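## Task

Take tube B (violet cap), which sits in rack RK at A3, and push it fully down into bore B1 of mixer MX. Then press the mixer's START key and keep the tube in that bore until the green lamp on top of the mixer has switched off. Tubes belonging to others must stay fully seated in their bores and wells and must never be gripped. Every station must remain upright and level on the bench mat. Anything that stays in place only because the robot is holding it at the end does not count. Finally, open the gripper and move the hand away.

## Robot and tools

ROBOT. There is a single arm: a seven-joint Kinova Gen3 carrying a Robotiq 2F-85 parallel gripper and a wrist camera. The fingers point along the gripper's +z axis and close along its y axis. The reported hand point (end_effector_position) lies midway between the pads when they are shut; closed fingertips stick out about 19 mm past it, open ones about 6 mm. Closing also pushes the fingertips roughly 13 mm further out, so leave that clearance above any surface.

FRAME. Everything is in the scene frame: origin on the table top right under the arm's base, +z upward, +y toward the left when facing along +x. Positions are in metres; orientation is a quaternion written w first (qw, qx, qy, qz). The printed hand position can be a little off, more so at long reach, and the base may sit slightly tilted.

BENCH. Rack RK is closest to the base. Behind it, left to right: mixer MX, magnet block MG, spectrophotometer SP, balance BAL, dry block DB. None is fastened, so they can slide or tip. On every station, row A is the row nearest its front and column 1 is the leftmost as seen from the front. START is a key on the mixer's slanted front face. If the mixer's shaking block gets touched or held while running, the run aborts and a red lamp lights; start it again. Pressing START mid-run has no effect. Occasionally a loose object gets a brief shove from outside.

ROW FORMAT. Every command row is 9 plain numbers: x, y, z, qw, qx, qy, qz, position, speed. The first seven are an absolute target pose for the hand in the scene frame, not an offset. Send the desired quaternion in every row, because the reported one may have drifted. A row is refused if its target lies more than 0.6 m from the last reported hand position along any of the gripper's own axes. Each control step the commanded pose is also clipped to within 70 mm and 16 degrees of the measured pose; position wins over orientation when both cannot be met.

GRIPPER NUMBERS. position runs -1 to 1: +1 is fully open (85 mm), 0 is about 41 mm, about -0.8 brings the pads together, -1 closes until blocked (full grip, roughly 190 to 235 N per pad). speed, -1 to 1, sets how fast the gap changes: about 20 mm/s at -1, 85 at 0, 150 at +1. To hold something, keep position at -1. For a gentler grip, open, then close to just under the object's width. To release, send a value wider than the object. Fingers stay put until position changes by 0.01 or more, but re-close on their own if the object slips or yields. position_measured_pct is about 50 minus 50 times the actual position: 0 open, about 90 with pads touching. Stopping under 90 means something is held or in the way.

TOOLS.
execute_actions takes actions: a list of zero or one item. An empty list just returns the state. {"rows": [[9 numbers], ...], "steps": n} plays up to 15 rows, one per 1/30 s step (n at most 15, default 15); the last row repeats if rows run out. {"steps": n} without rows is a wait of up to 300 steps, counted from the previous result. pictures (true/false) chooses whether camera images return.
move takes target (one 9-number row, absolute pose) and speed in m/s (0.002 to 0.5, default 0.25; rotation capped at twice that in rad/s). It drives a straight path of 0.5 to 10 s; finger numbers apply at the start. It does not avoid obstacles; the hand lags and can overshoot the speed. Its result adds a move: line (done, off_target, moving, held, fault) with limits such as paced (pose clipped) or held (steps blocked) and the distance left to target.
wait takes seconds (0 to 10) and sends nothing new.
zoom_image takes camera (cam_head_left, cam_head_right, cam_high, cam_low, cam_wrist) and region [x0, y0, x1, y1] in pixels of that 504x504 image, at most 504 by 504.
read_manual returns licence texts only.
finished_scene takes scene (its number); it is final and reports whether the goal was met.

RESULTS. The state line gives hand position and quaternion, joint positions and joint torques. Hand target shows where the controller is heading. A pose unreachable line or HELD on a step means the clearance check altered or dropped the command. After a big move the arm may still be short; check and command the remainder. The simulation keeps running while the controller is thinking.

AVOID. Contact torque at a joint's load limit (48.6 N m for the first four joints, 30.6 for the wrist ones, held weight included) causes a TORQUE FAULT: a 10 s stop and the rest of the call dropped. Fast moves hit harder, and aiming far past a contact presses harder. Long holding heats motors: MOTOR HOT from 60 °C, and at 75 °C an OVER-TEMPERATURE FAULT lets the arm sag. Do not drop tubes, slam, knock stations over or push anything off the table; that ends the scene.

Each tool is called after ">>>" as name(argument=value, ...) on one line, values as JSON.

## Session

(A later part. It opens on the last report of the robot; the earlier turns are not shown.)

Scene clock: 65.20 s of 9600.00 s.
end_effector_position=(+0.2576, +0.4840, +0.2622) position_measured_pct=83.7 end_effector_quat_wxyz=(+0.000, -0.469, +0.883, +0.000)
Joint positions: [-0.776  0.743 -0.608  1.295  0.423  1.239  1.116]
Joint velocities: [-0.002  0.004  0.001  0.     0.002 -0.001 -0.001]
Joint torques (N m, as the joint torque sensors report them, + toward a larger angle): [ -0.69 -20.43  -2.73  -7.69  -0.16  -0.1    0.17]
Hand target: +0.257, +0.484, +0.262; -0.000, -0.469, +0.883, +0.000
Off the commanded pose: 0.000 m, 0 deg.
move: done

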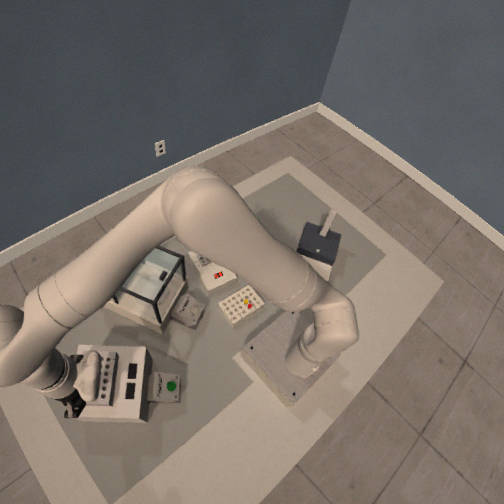

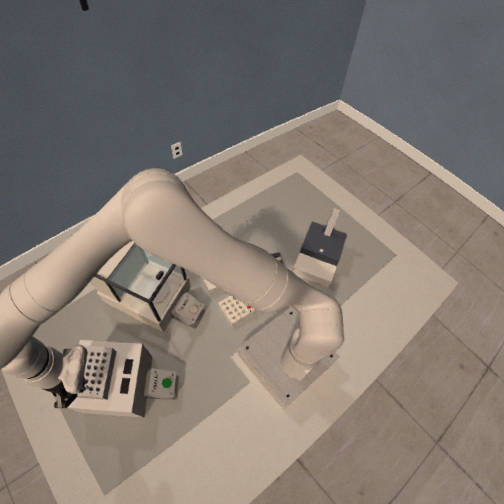

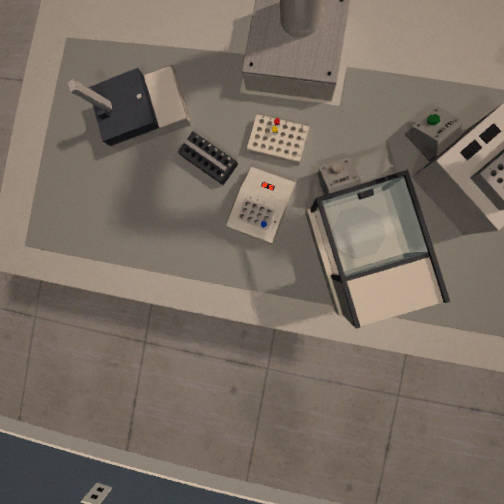

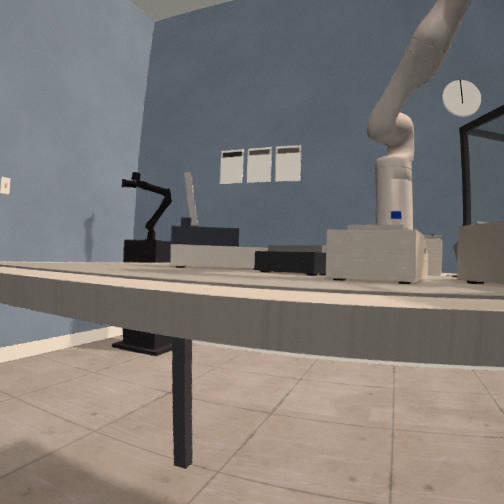

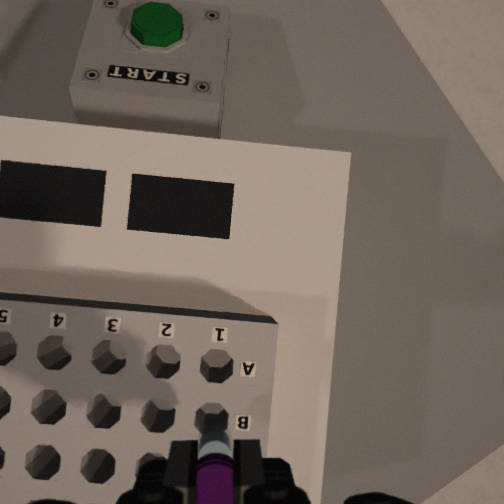

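>>> move(target=[0.2578, 0.4838, 0.234, 0, -0.469, 0.883, 0, -1, -0.5], speed=0.02)

Scene clock: 71.57 s of 9600.00 s.
end_effector_position=(+0.2581, +0.4858, +0.2434) position_measured_pct=83.7 end_effector_quat_wxyz=(+0.006, -0.469, +0.883, +0.003)
Joint positions: [-0.776  0.758 -0.602  1.332  0.441  1.178  1.099]
Joint velocities: [ 0.001 -0.001 -0.002  0.004  0.002 -0.002 -0.006]
Joint torques (N m, as the joint torque sensors report them, + toward a larger angle): [-0.14 -7.86 -0.23 -4.39  0.55 -2.45  0.53]
Hand target: +0.258, +0.484, +0.234; -0.000, -0.469, +0.883, +0.000
Off the commanded pose: 0.010 m, 1 deg.
move: off_target

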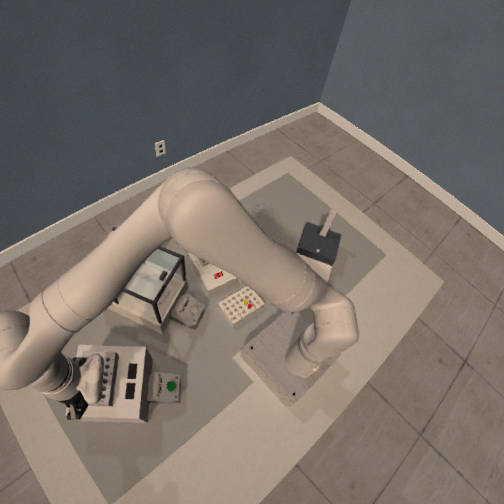

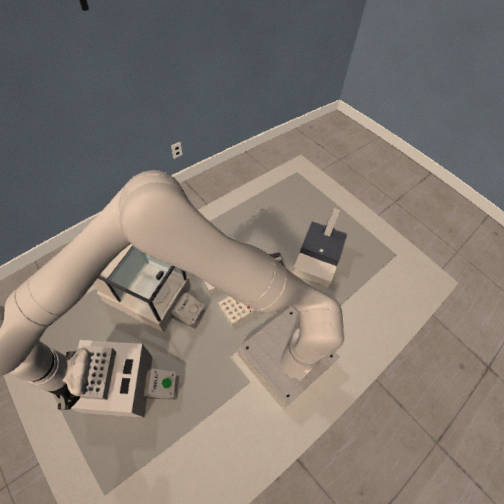

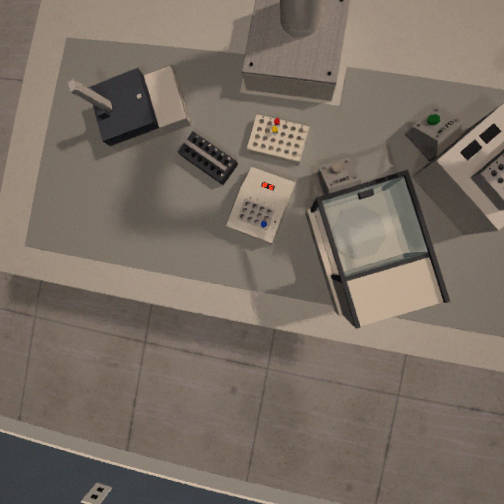

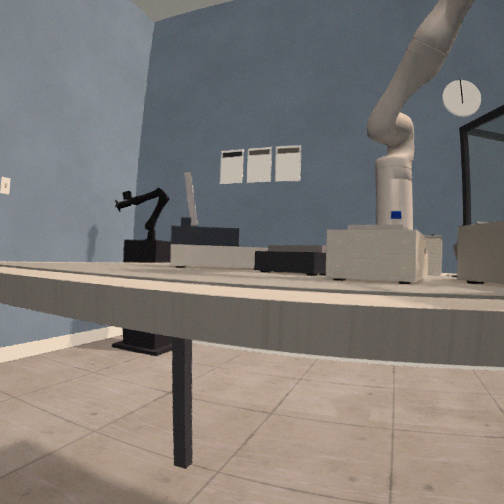

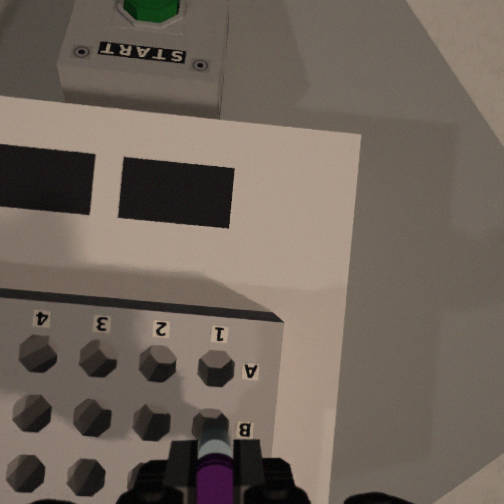

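>>> move(target=[0.2561, 0.4795, 0.252, 0, -0.469, 0.883, 0, -1, -0.5], speed=0.02)

>>> move(target=[0.2561, 0.4795, 0.236, 0, -0.469, 0.883, 0, -1, -0.5], speed=0.015)

Scene clock: 76.00 s of 9600.00 s.
end_effector_position=(+0.2561, +0.4796, +0.2518) position_measured_pct=83.7 end_effector_quat_wxyz=(+0.000, -0.469, +0.883, +0.000)
Joint positions: [-0.77   0.745 -0.607  1.33   0.429  1.205  1.107]
Joint velocities: [ 0.001 -0.003  0.    -0.002 -0.003  0.004  0.004]
Joint torques (N m, as the joint torque sensors report them, + toward a larger angle): [ -0.3  -20.38  -2.41  -8.1   -0.12  -0.06   0.46]
Hand target: +0.256, +0.479, +0.252; +0.000, -0.469, +0.883, -0.000
Off the commanded pose: 0.000 m, 0 deg.
move: done

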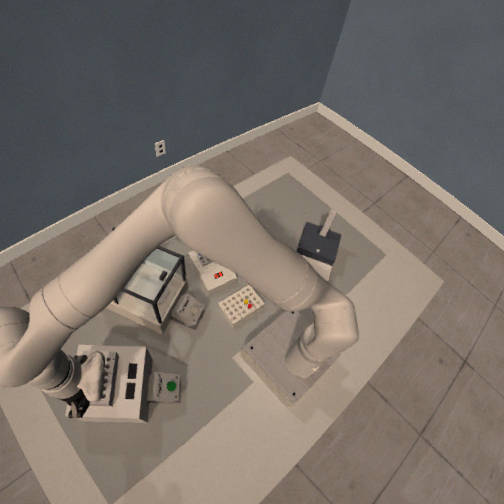

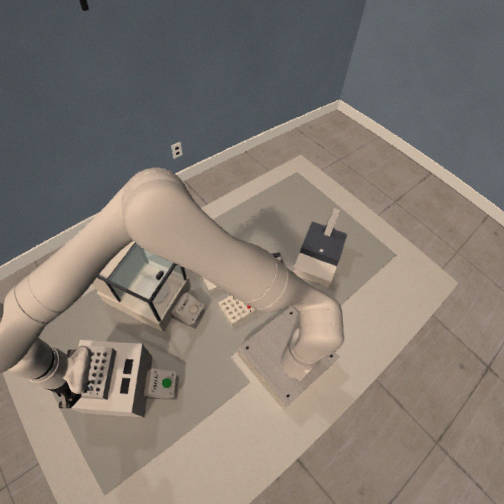

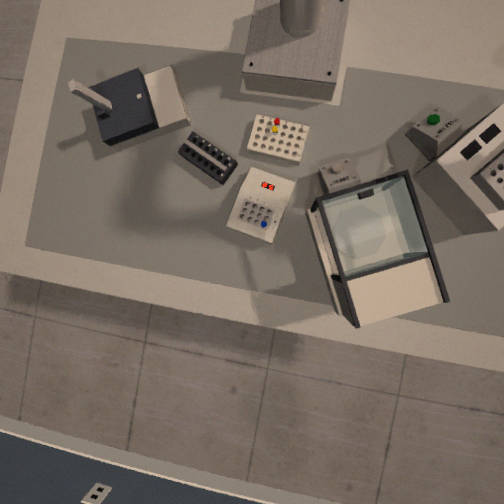

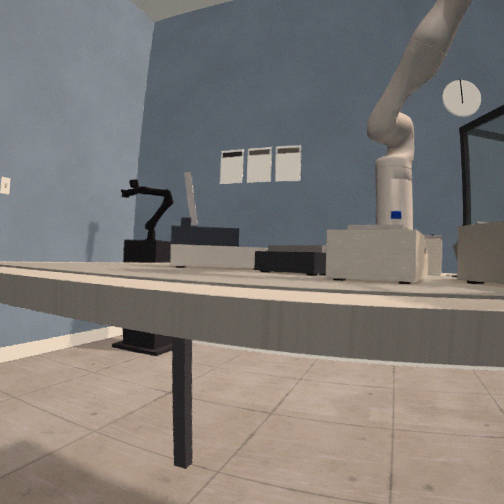

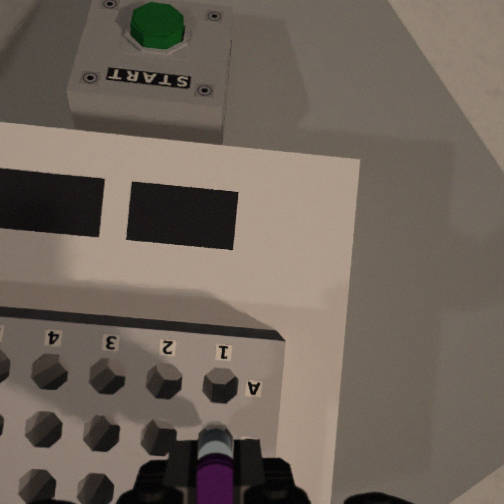

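Scene clock: 77.27 s of 9600.00 s.
end_effector_position=(+0.2564, +0.4810, +0.2437) position_measured_pct=83.7 end_effector_quat_wxyz=(+0.005, -0.469, +0.883, +0.002)
Joint positions: [-0.77   0.75  -0.605  1.35   0.44   1.173  1.097]
Joint velocities: [ 0.001 -0.    -0.002  0.002  0.003 -0.002 -0.   ]
Joint torques (N m, as the joint torque sensors report them, + toward a larger angle): [ -1.07 -10.01  -0.84  -5.47   0.71  -2.63   0.22]
Hand target: +0.256, +0.479, +0.236; -0.000, -0.469, +0.883, +0.000
Off the commanded pose: 0.008 m, 1 deg.
move: off_target

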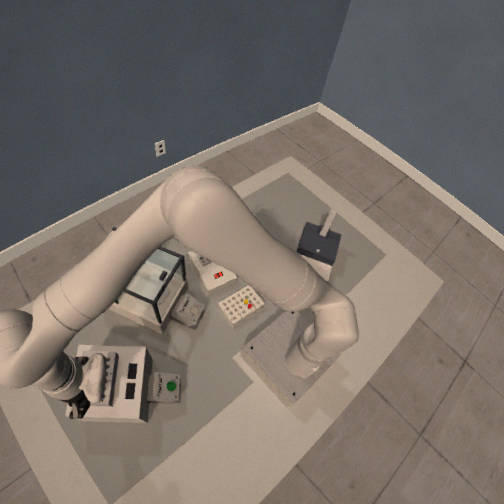

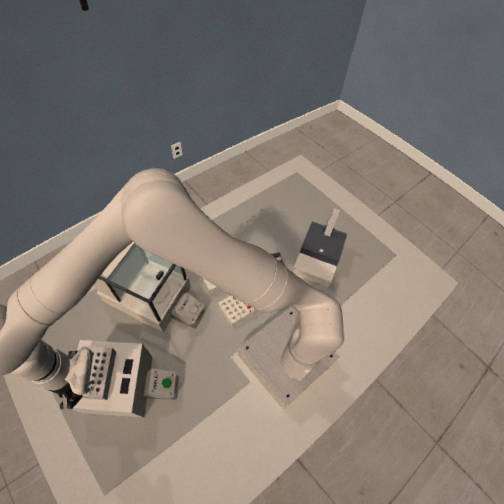

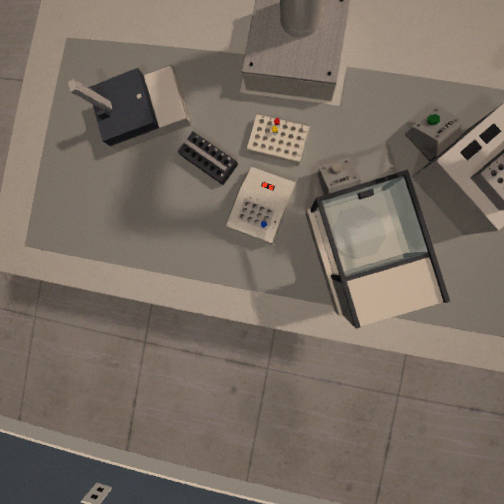

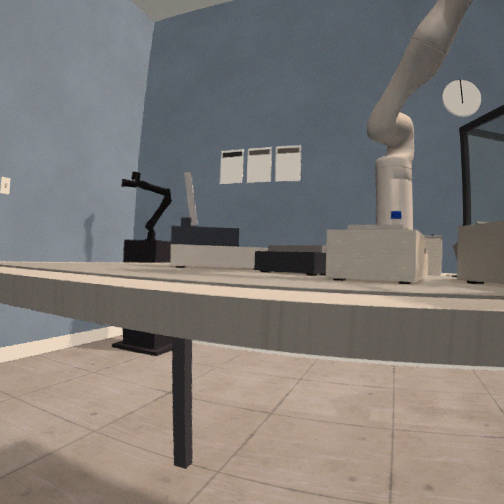

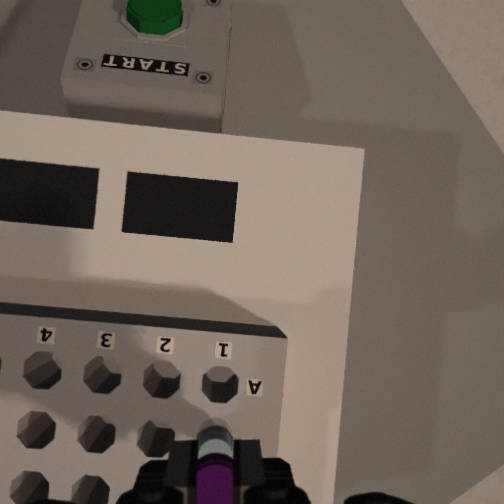

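>>> move(target=[0.2574, 0.4814, 0.25, 0, -0.469, 0.883, 0, -1, -0.5], speed=0.02)

>>> move(target=[0.2574, 0.4814, 0.236, 0, -0.469, 0.883, 0, -1, -0.5], speed=0.015)

Scene clock: 81.23 s of 9600.00 s.
end_effector_position=(+0.2574, +0.4814, +0.2500) position_measured_pct=83.7 end_effector_quat_wxyz=(+0.000, -0.469, +0.883, +0.000)
Joint positions: [-0.771  0.751 -0.606  1.324  0.432  1.205  1.107]
Joint velocities: [-0.001  0.001  0.    -0.005 -0.001  0.006  0.001]
Joint torques (N m, as the joint torque sensors report them, + toward a larger angle): [ -0.07 -20.83  -2.85  -7.86  -0.02   0.17   0.07]
Hand target: +0.257, +0.481, +0.250; +0.000, -0.469, +0.883, -0.000
Off the commanded pose: 0.000 m, 0 deg.
move: done

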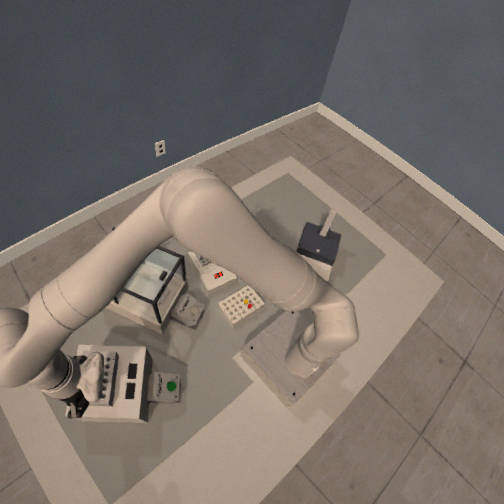

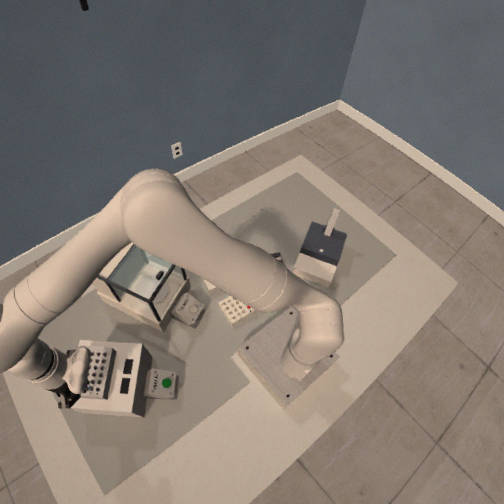

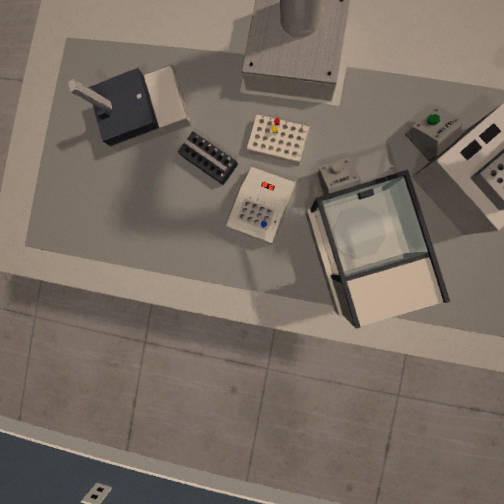

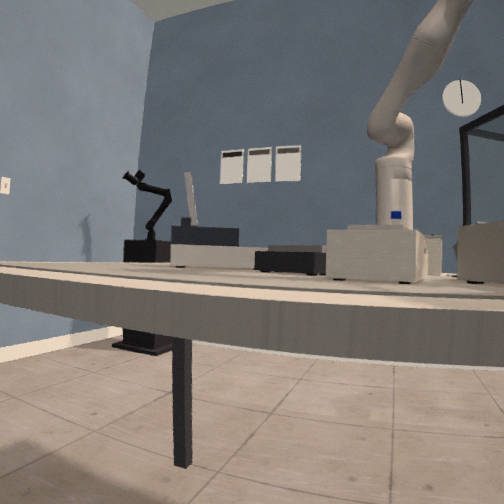

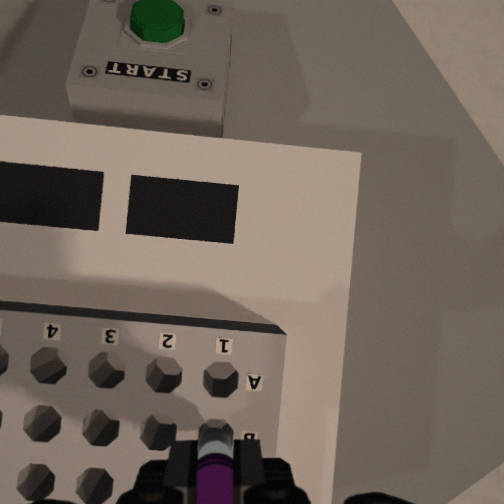

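Scene clock: 82.40 s of 9600.00 s.
end_effector_position=(+0.2577, +0.4818, +0.2364) position_measured_pct=83.7 end_effector_quat_wxyz=(+0.001, -0.469, +0.883, +0.000)
Joint positions: [-0.772  0.766 -0.601  1.343  0.442  1.172  1.099]
Joint velocities: [-0.001  0.002 -0.     0.002  0.001 -0.003 -0.001]
Joint torques (N m, as the joint torque sensors report them, + toward a larger angle): [ -0.13 -21.13  -2.56  -6.76   0.1    0.15   0.36]
Hand target: +0.257, +0.481, +0.236; -0.000, -0.469, +0.883, +0.000
Off the commanded pose: 0.001 m, 0 deg.
move: done

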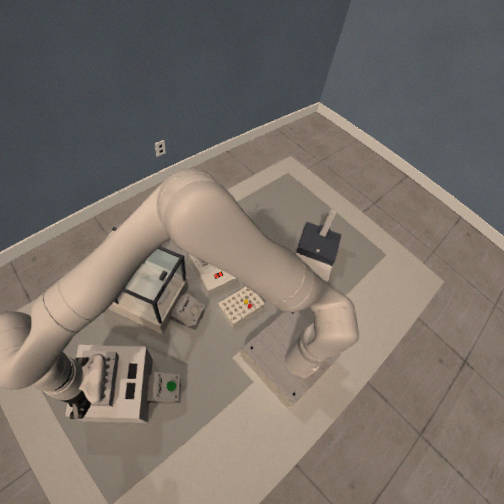

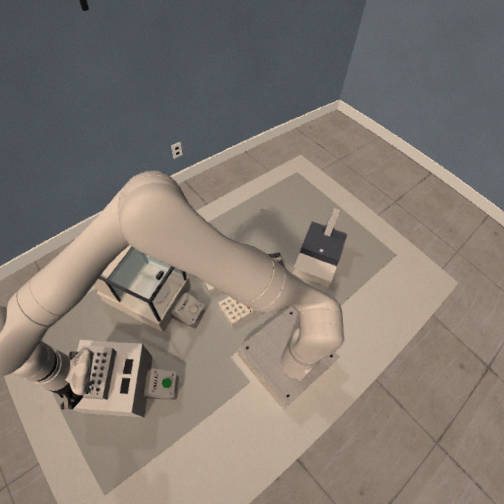

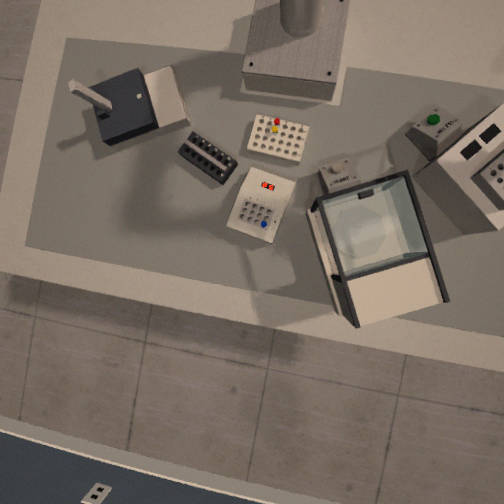

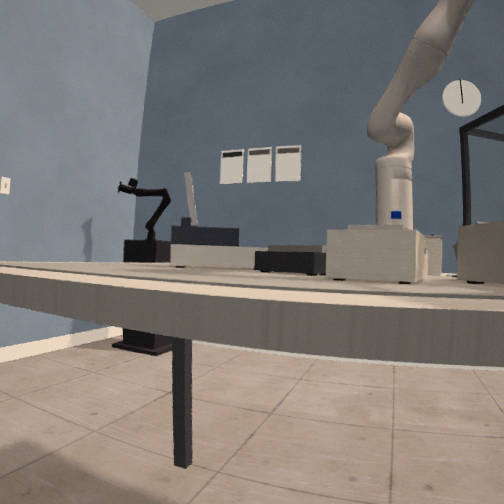

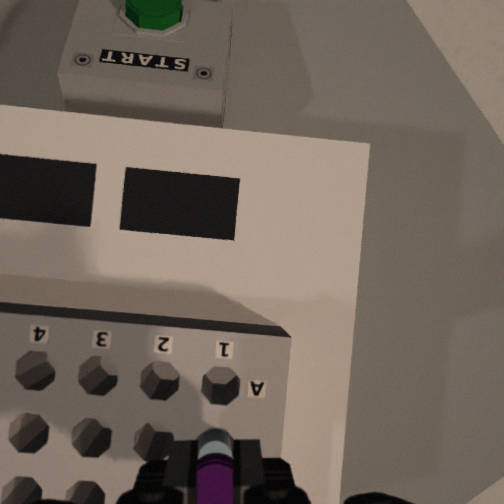

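It's in. Go lower, release, then push the tube home.

>>> move(target=[0.2577, 0.4818, 0.221, 0, -0.469, 0.883, 0, -1, -0.5], speed=0.015)

>>> move(target=[0.2577, 0.4818, 0.222, 0, -0.469, 0.883, 0, -0.3, 0], speed=0.02)

>>> move(target=[0.2577, 0.4818, 0.255, 0, -0.469, 0.883, 0, -0.3, 0], speed=0.05)

>>> move(target=[0.2577, 0.4818, 0.255, 0, -0.469, 0.883, 0, -1, 0.5], speed=0.05)

>>> move(target=[0.2577, 0.4818, 0.225, 0, -0.469, 0.883, 0, -1, 0.5], speed=0.02)

Scene clock: 90.50 s of 9600.00 s.
end_effector_position=(+0.2579, +0.4820, +0.2213) position_measured_pct=83.7 end_effector_quat_wxyz=(+0.000, -0.469, +0.883, +0.000)
Joint positions: [-0.774  0.785 -0.594  1.361  0.453  1.139  1.09 ]
Joint velocities: [-0.     0.002 -0.     0.002 -0.    -0.003 -0.002]
Joint torques (N m, as the joint torque sensors report them, + toward a larger angle): [ -0.68 -20.25  -3.14  -6.96  -0.3    0.12   0.04]
Hand target: +0.258, +0.482, +0.221; -0.000, -0.469, +0.883, +0.000
Off the commanded pose: 0.000 m, 0 deg.
move: done

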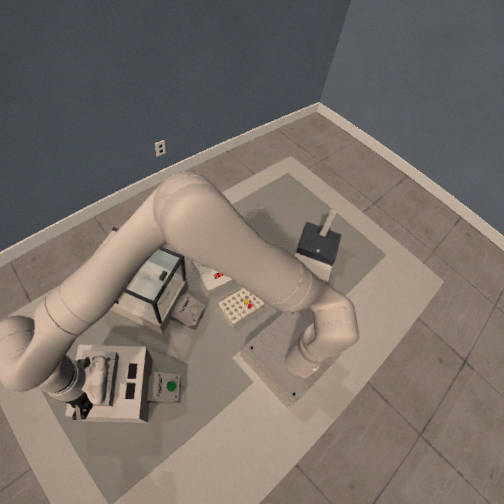

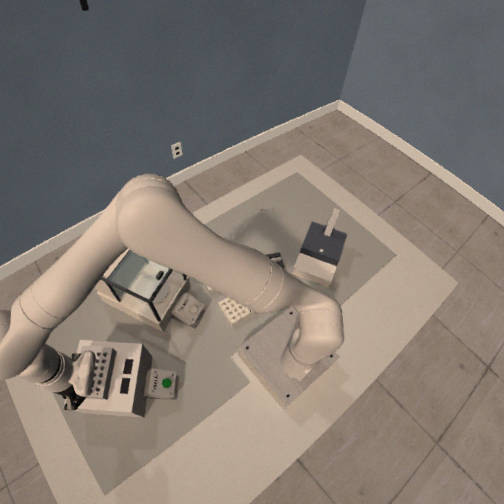

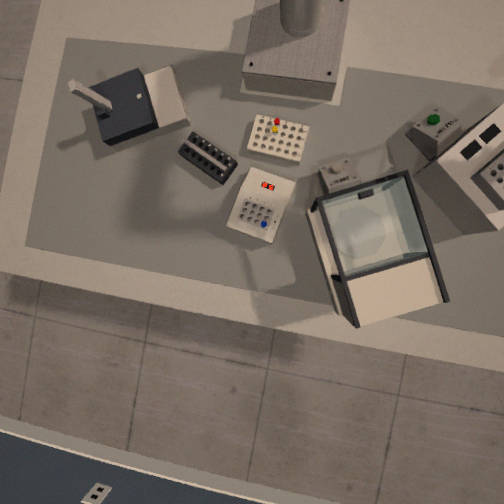

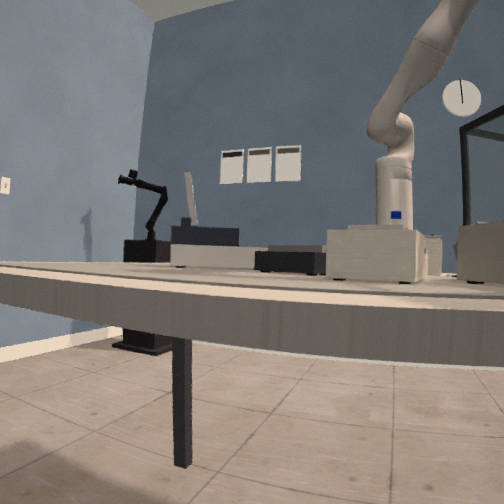

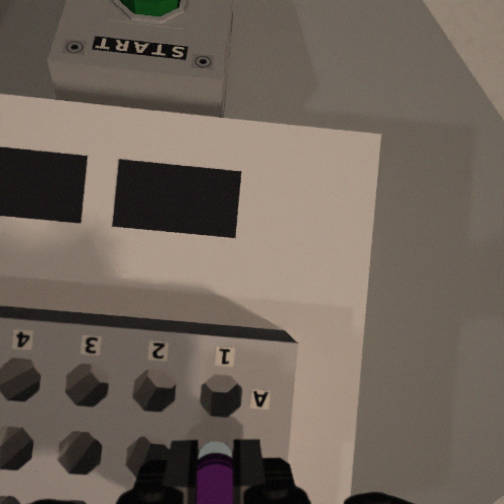

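Scene clock: 91.20 s of 9600.00 s.
end_effector_position=(+0.2577, +0.4818, +0.2220) position_measured_pct=65.1 end_effector_quat_wxyz=(+0.000, -0.469, +0.883, +0.000)
Joint positions: [-0.774  0.784 -0.594  1.36   0.452  1.142  1.091]
Joint velocities: [-0.    -0.    -0.001 -0.001  0.     0.     0.001]
Joint torques (N m, as the joint torque sensors report them, + toward a larger angle): [ -0.49 -21.    -2.63  -6.99  -0.15  -0.17   0.06]
Hand target: +0.258, +0.482, +0.222; +0.000, -0.469, +0.883, -0.000
Off the commanded pose: 0.000 m, 0 deg.
move: done

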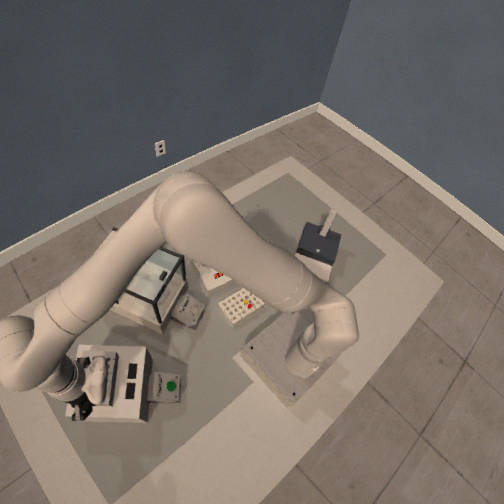

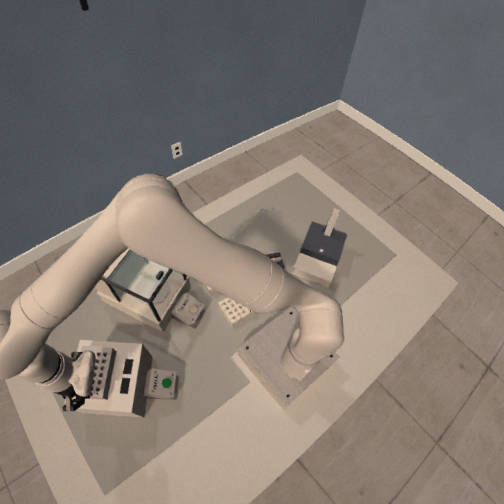

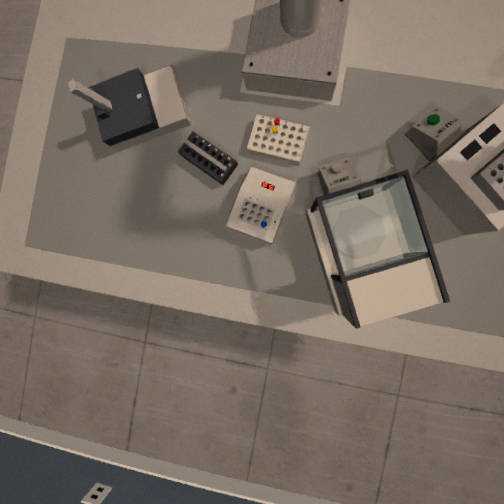

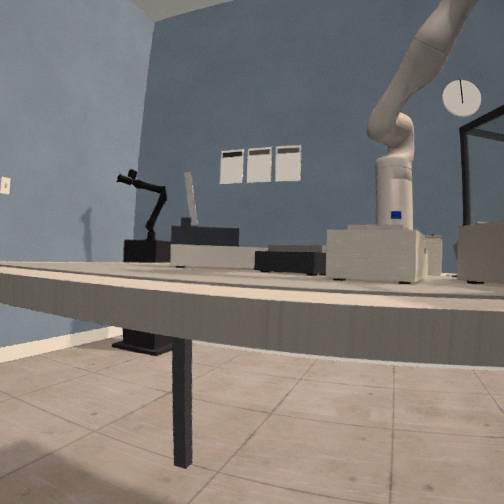

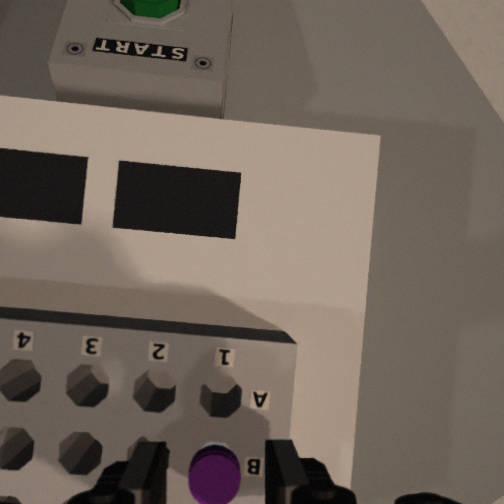

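Scene clock: 92.20 s of 9600.00 s.
end_effector_position=(+0.2577, +0.4818, +0.2549) position_measured_pct=65.1 end_effector_quat_wxyz=(+0.000, -0.469, +0.883, -0.000)
Joint positions: [-0.772  0.747 -0.608  1.314  0.429  1.218  1.111]
Joint velocities: [-0.    -0.001 -0.001 -0.003  0.     0.003 -0.   ]
Joint torques (N m, as the joint torque sensors report them, + toward a larger angle): [ -0.44 -20.74  -3.    -8.02  -0.01  -0.32   0.14]
Hand target: +0.258, +0.482, +0.255; +0.000, -0.469, +0.883, -0.000
Off the commanded pose: 0.000 m, 0 deg.
move: done

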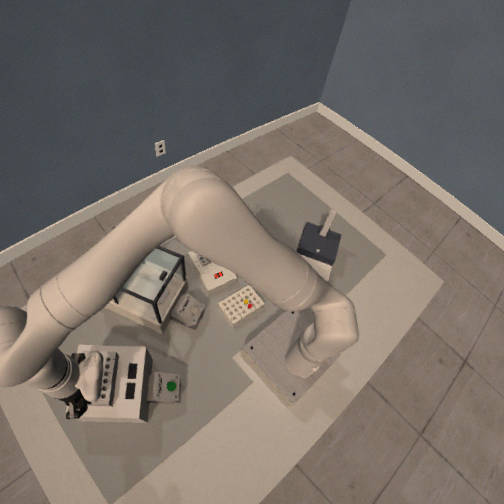

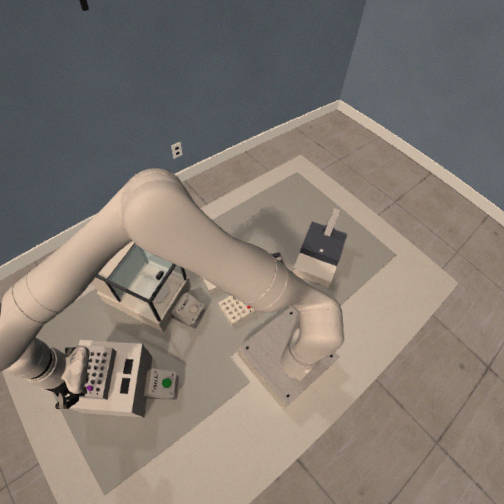

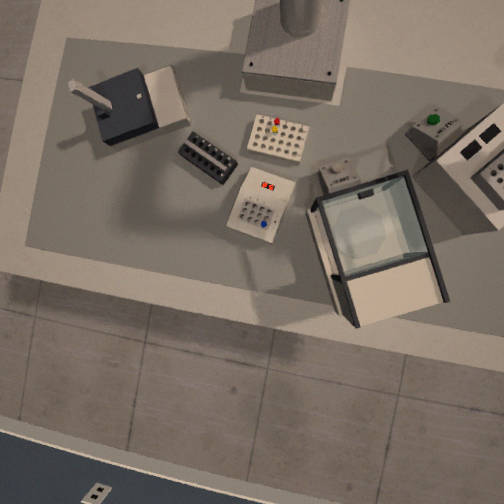

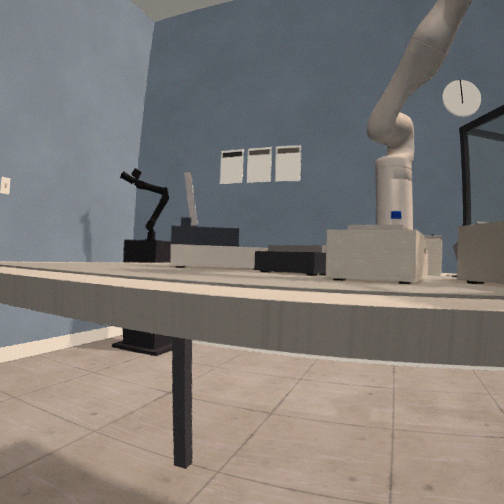

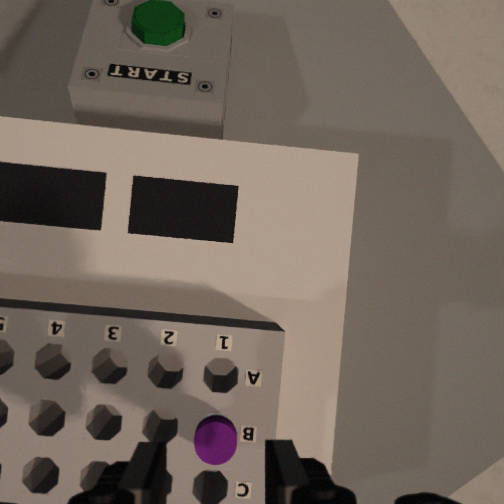

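Scene clock: 92.90 s of 9600.00 s.
end_effector_position=(+0.2577, +0.4818, +0.2550) position_measured_pct=91.7 end_effector_quat_wxyz=(+0.000, -0.469, +0.883, +0.000)
Joint positions: [-0.772  0.747 -0.608  1.314  0.428  1.219  1.111]
Joint velocities: [ 0.    -0.    -0.001  0.    -0.    -0.     0.003]
Joint torques (N m, as the joint torque sensors report them, + toward a larger angle): [ -0.32 -20.63  -3.03  -7.35   0.07  -0.2    0.49]
Hand target: +0.258, +0.482, +0.255; +0.000, -0.469, +0.883, -0.000
Off the commanded pose: 0.000 m, 0 deg.
move: done

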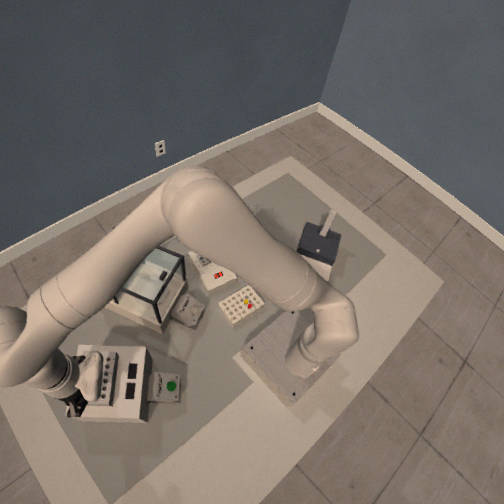

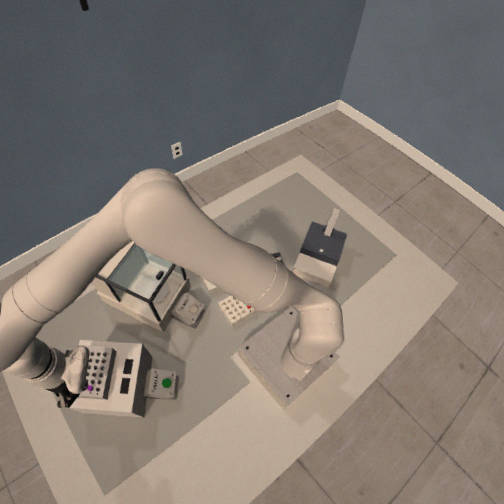

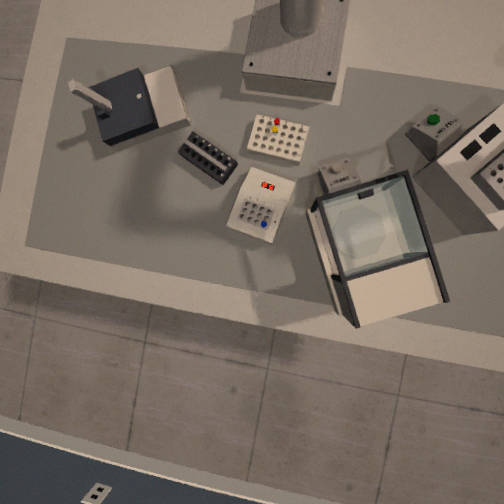

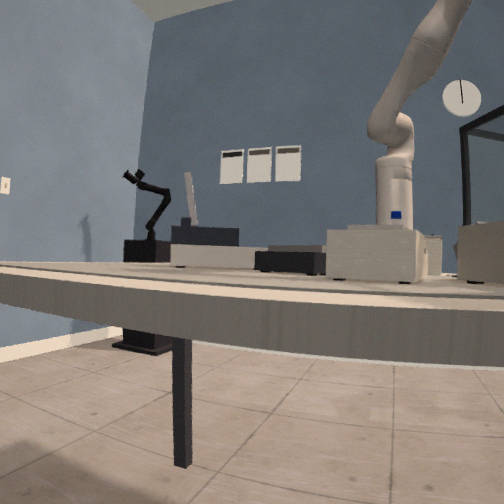

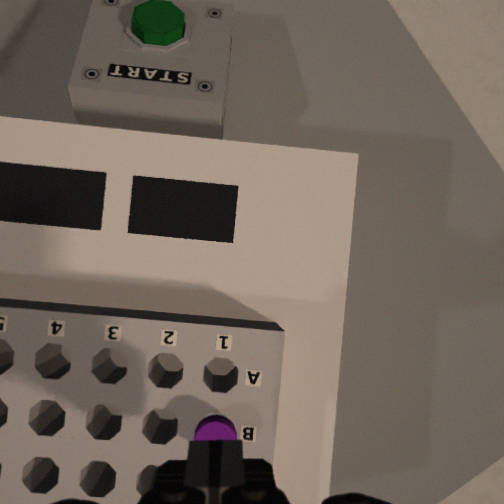

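Scene clock: 94.63 s of 9600.00 s.
end_effector_position=(+0.2577, +0.4823, +0.2286) position_measured_pct=91.7 end_effector_quat_wxyz=(+0.002, -0.469, +0.883, +0.001)
Joint positions: [-0.774  0.775 -0.598  1.355  0.449  1.152  1.093]
Joint velocities: [ 0.    -0.001  0.     0.003  0.002 -0.003 -0.001]
Joint torques (N m, as the joint torque sensors report them, + toward a larger angle): [ -0.19 -15.53  -1.39  -6.52   0.41  -1.49   0.03]
Hand target: +0.258, +0.482, +0.225; -0.000, -0.469, +0.883, +0.000
Off the commanded pose: 0.004 m, 0 deg.
move: off_target

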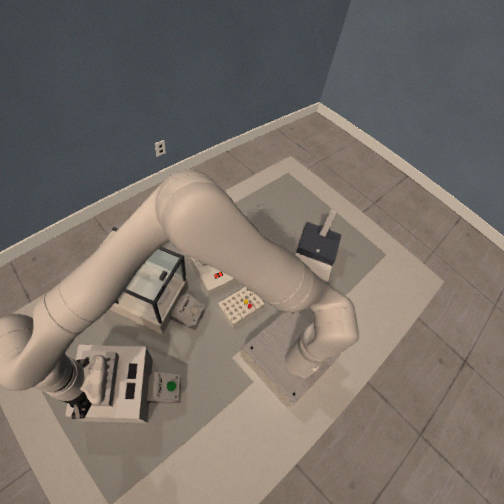

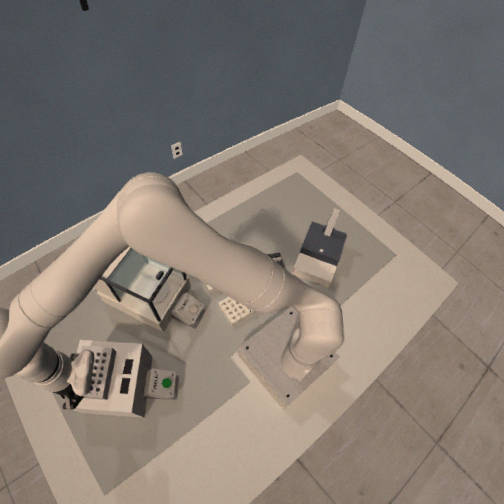

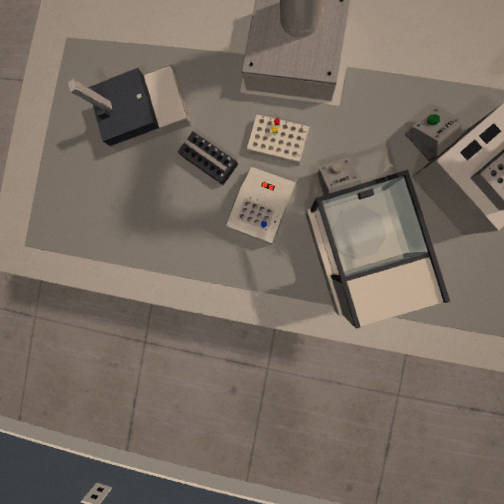

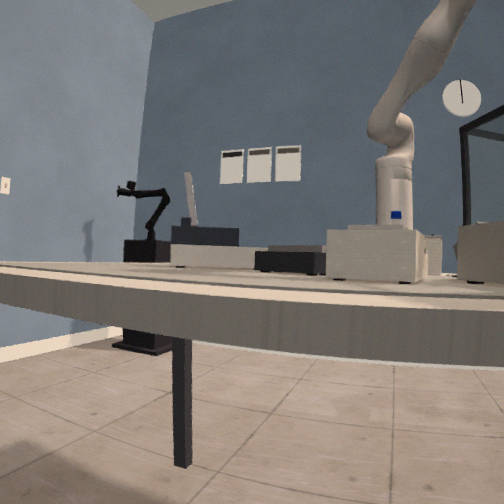

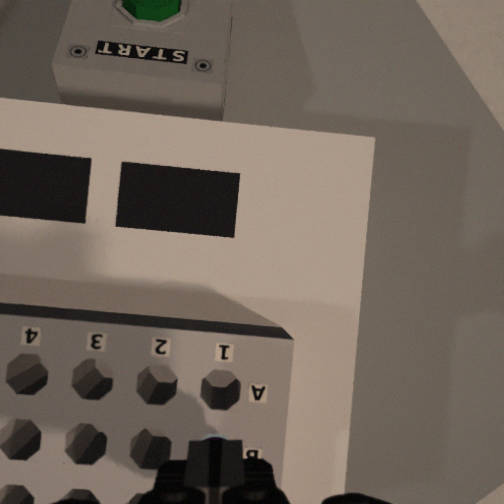

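>>> execute_actions(actions=[])

Scene clock: 102.30 s of 9600.00 s.
end_effector_position=(+0.2577, +0.4823, +0.2286) position_measured_pct=91.7 end_effector_quat_wxyz=(+0.002, -0.469, +0.883, +0.001)
Joint positions: [-0.774  0.774 -0.598  1.355  0.449  1.151  1.093]
Joint velocities: [-0.     0.     0.    -0.001  0.    -0.     0.001]
Joint torques (N m, as the joint torque sensors report them, + toward a larger angle): [ -0.53 -15.68  -1.95  -6.64   0.06  -1.29  -0.06]
Hand target: +0.258, +0.482, +0.225; -0.000, -0.469, +0.883, +0.000
Off the commanded pose: 0.004 m, 0 deg.
Steps of this call (steps 1 to 230: nothing new was sent). Readings (end_effector_position | what the end effector reports):
1: (+0.2577, +0.4823, +0.2286) | position_measured_pct=91.7
2: (+0.2577, +0.4823, +0.2286) | position_measured_pct=91.7
4: (+0.2577, +0.4823, +0.2286) | position_measured_pct=91.7
8: (+0.2577, +0.4823, +0.2286) | position_measured_pct=91.7
230: the state above

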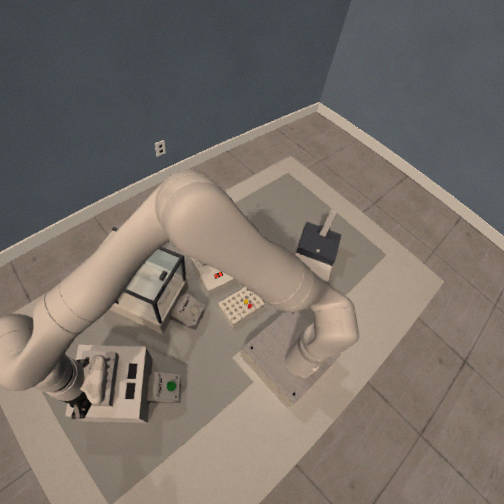

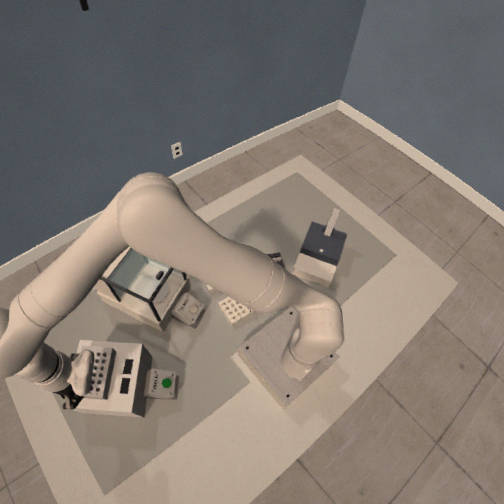

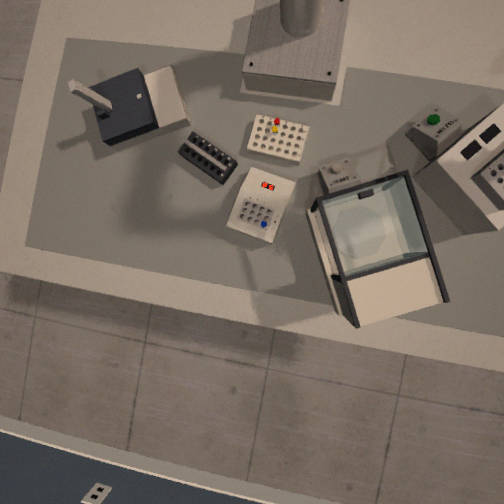

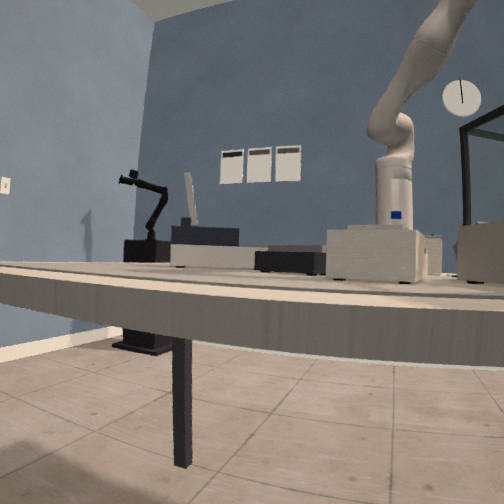

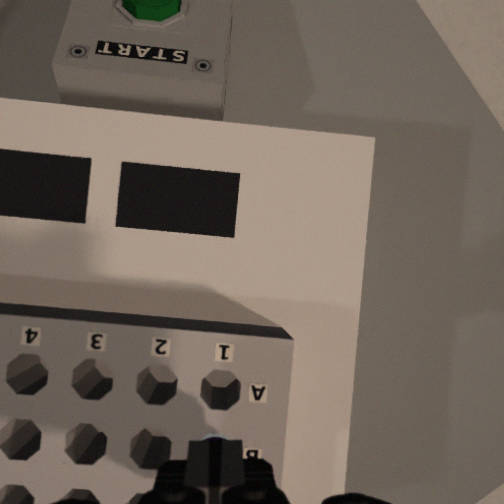

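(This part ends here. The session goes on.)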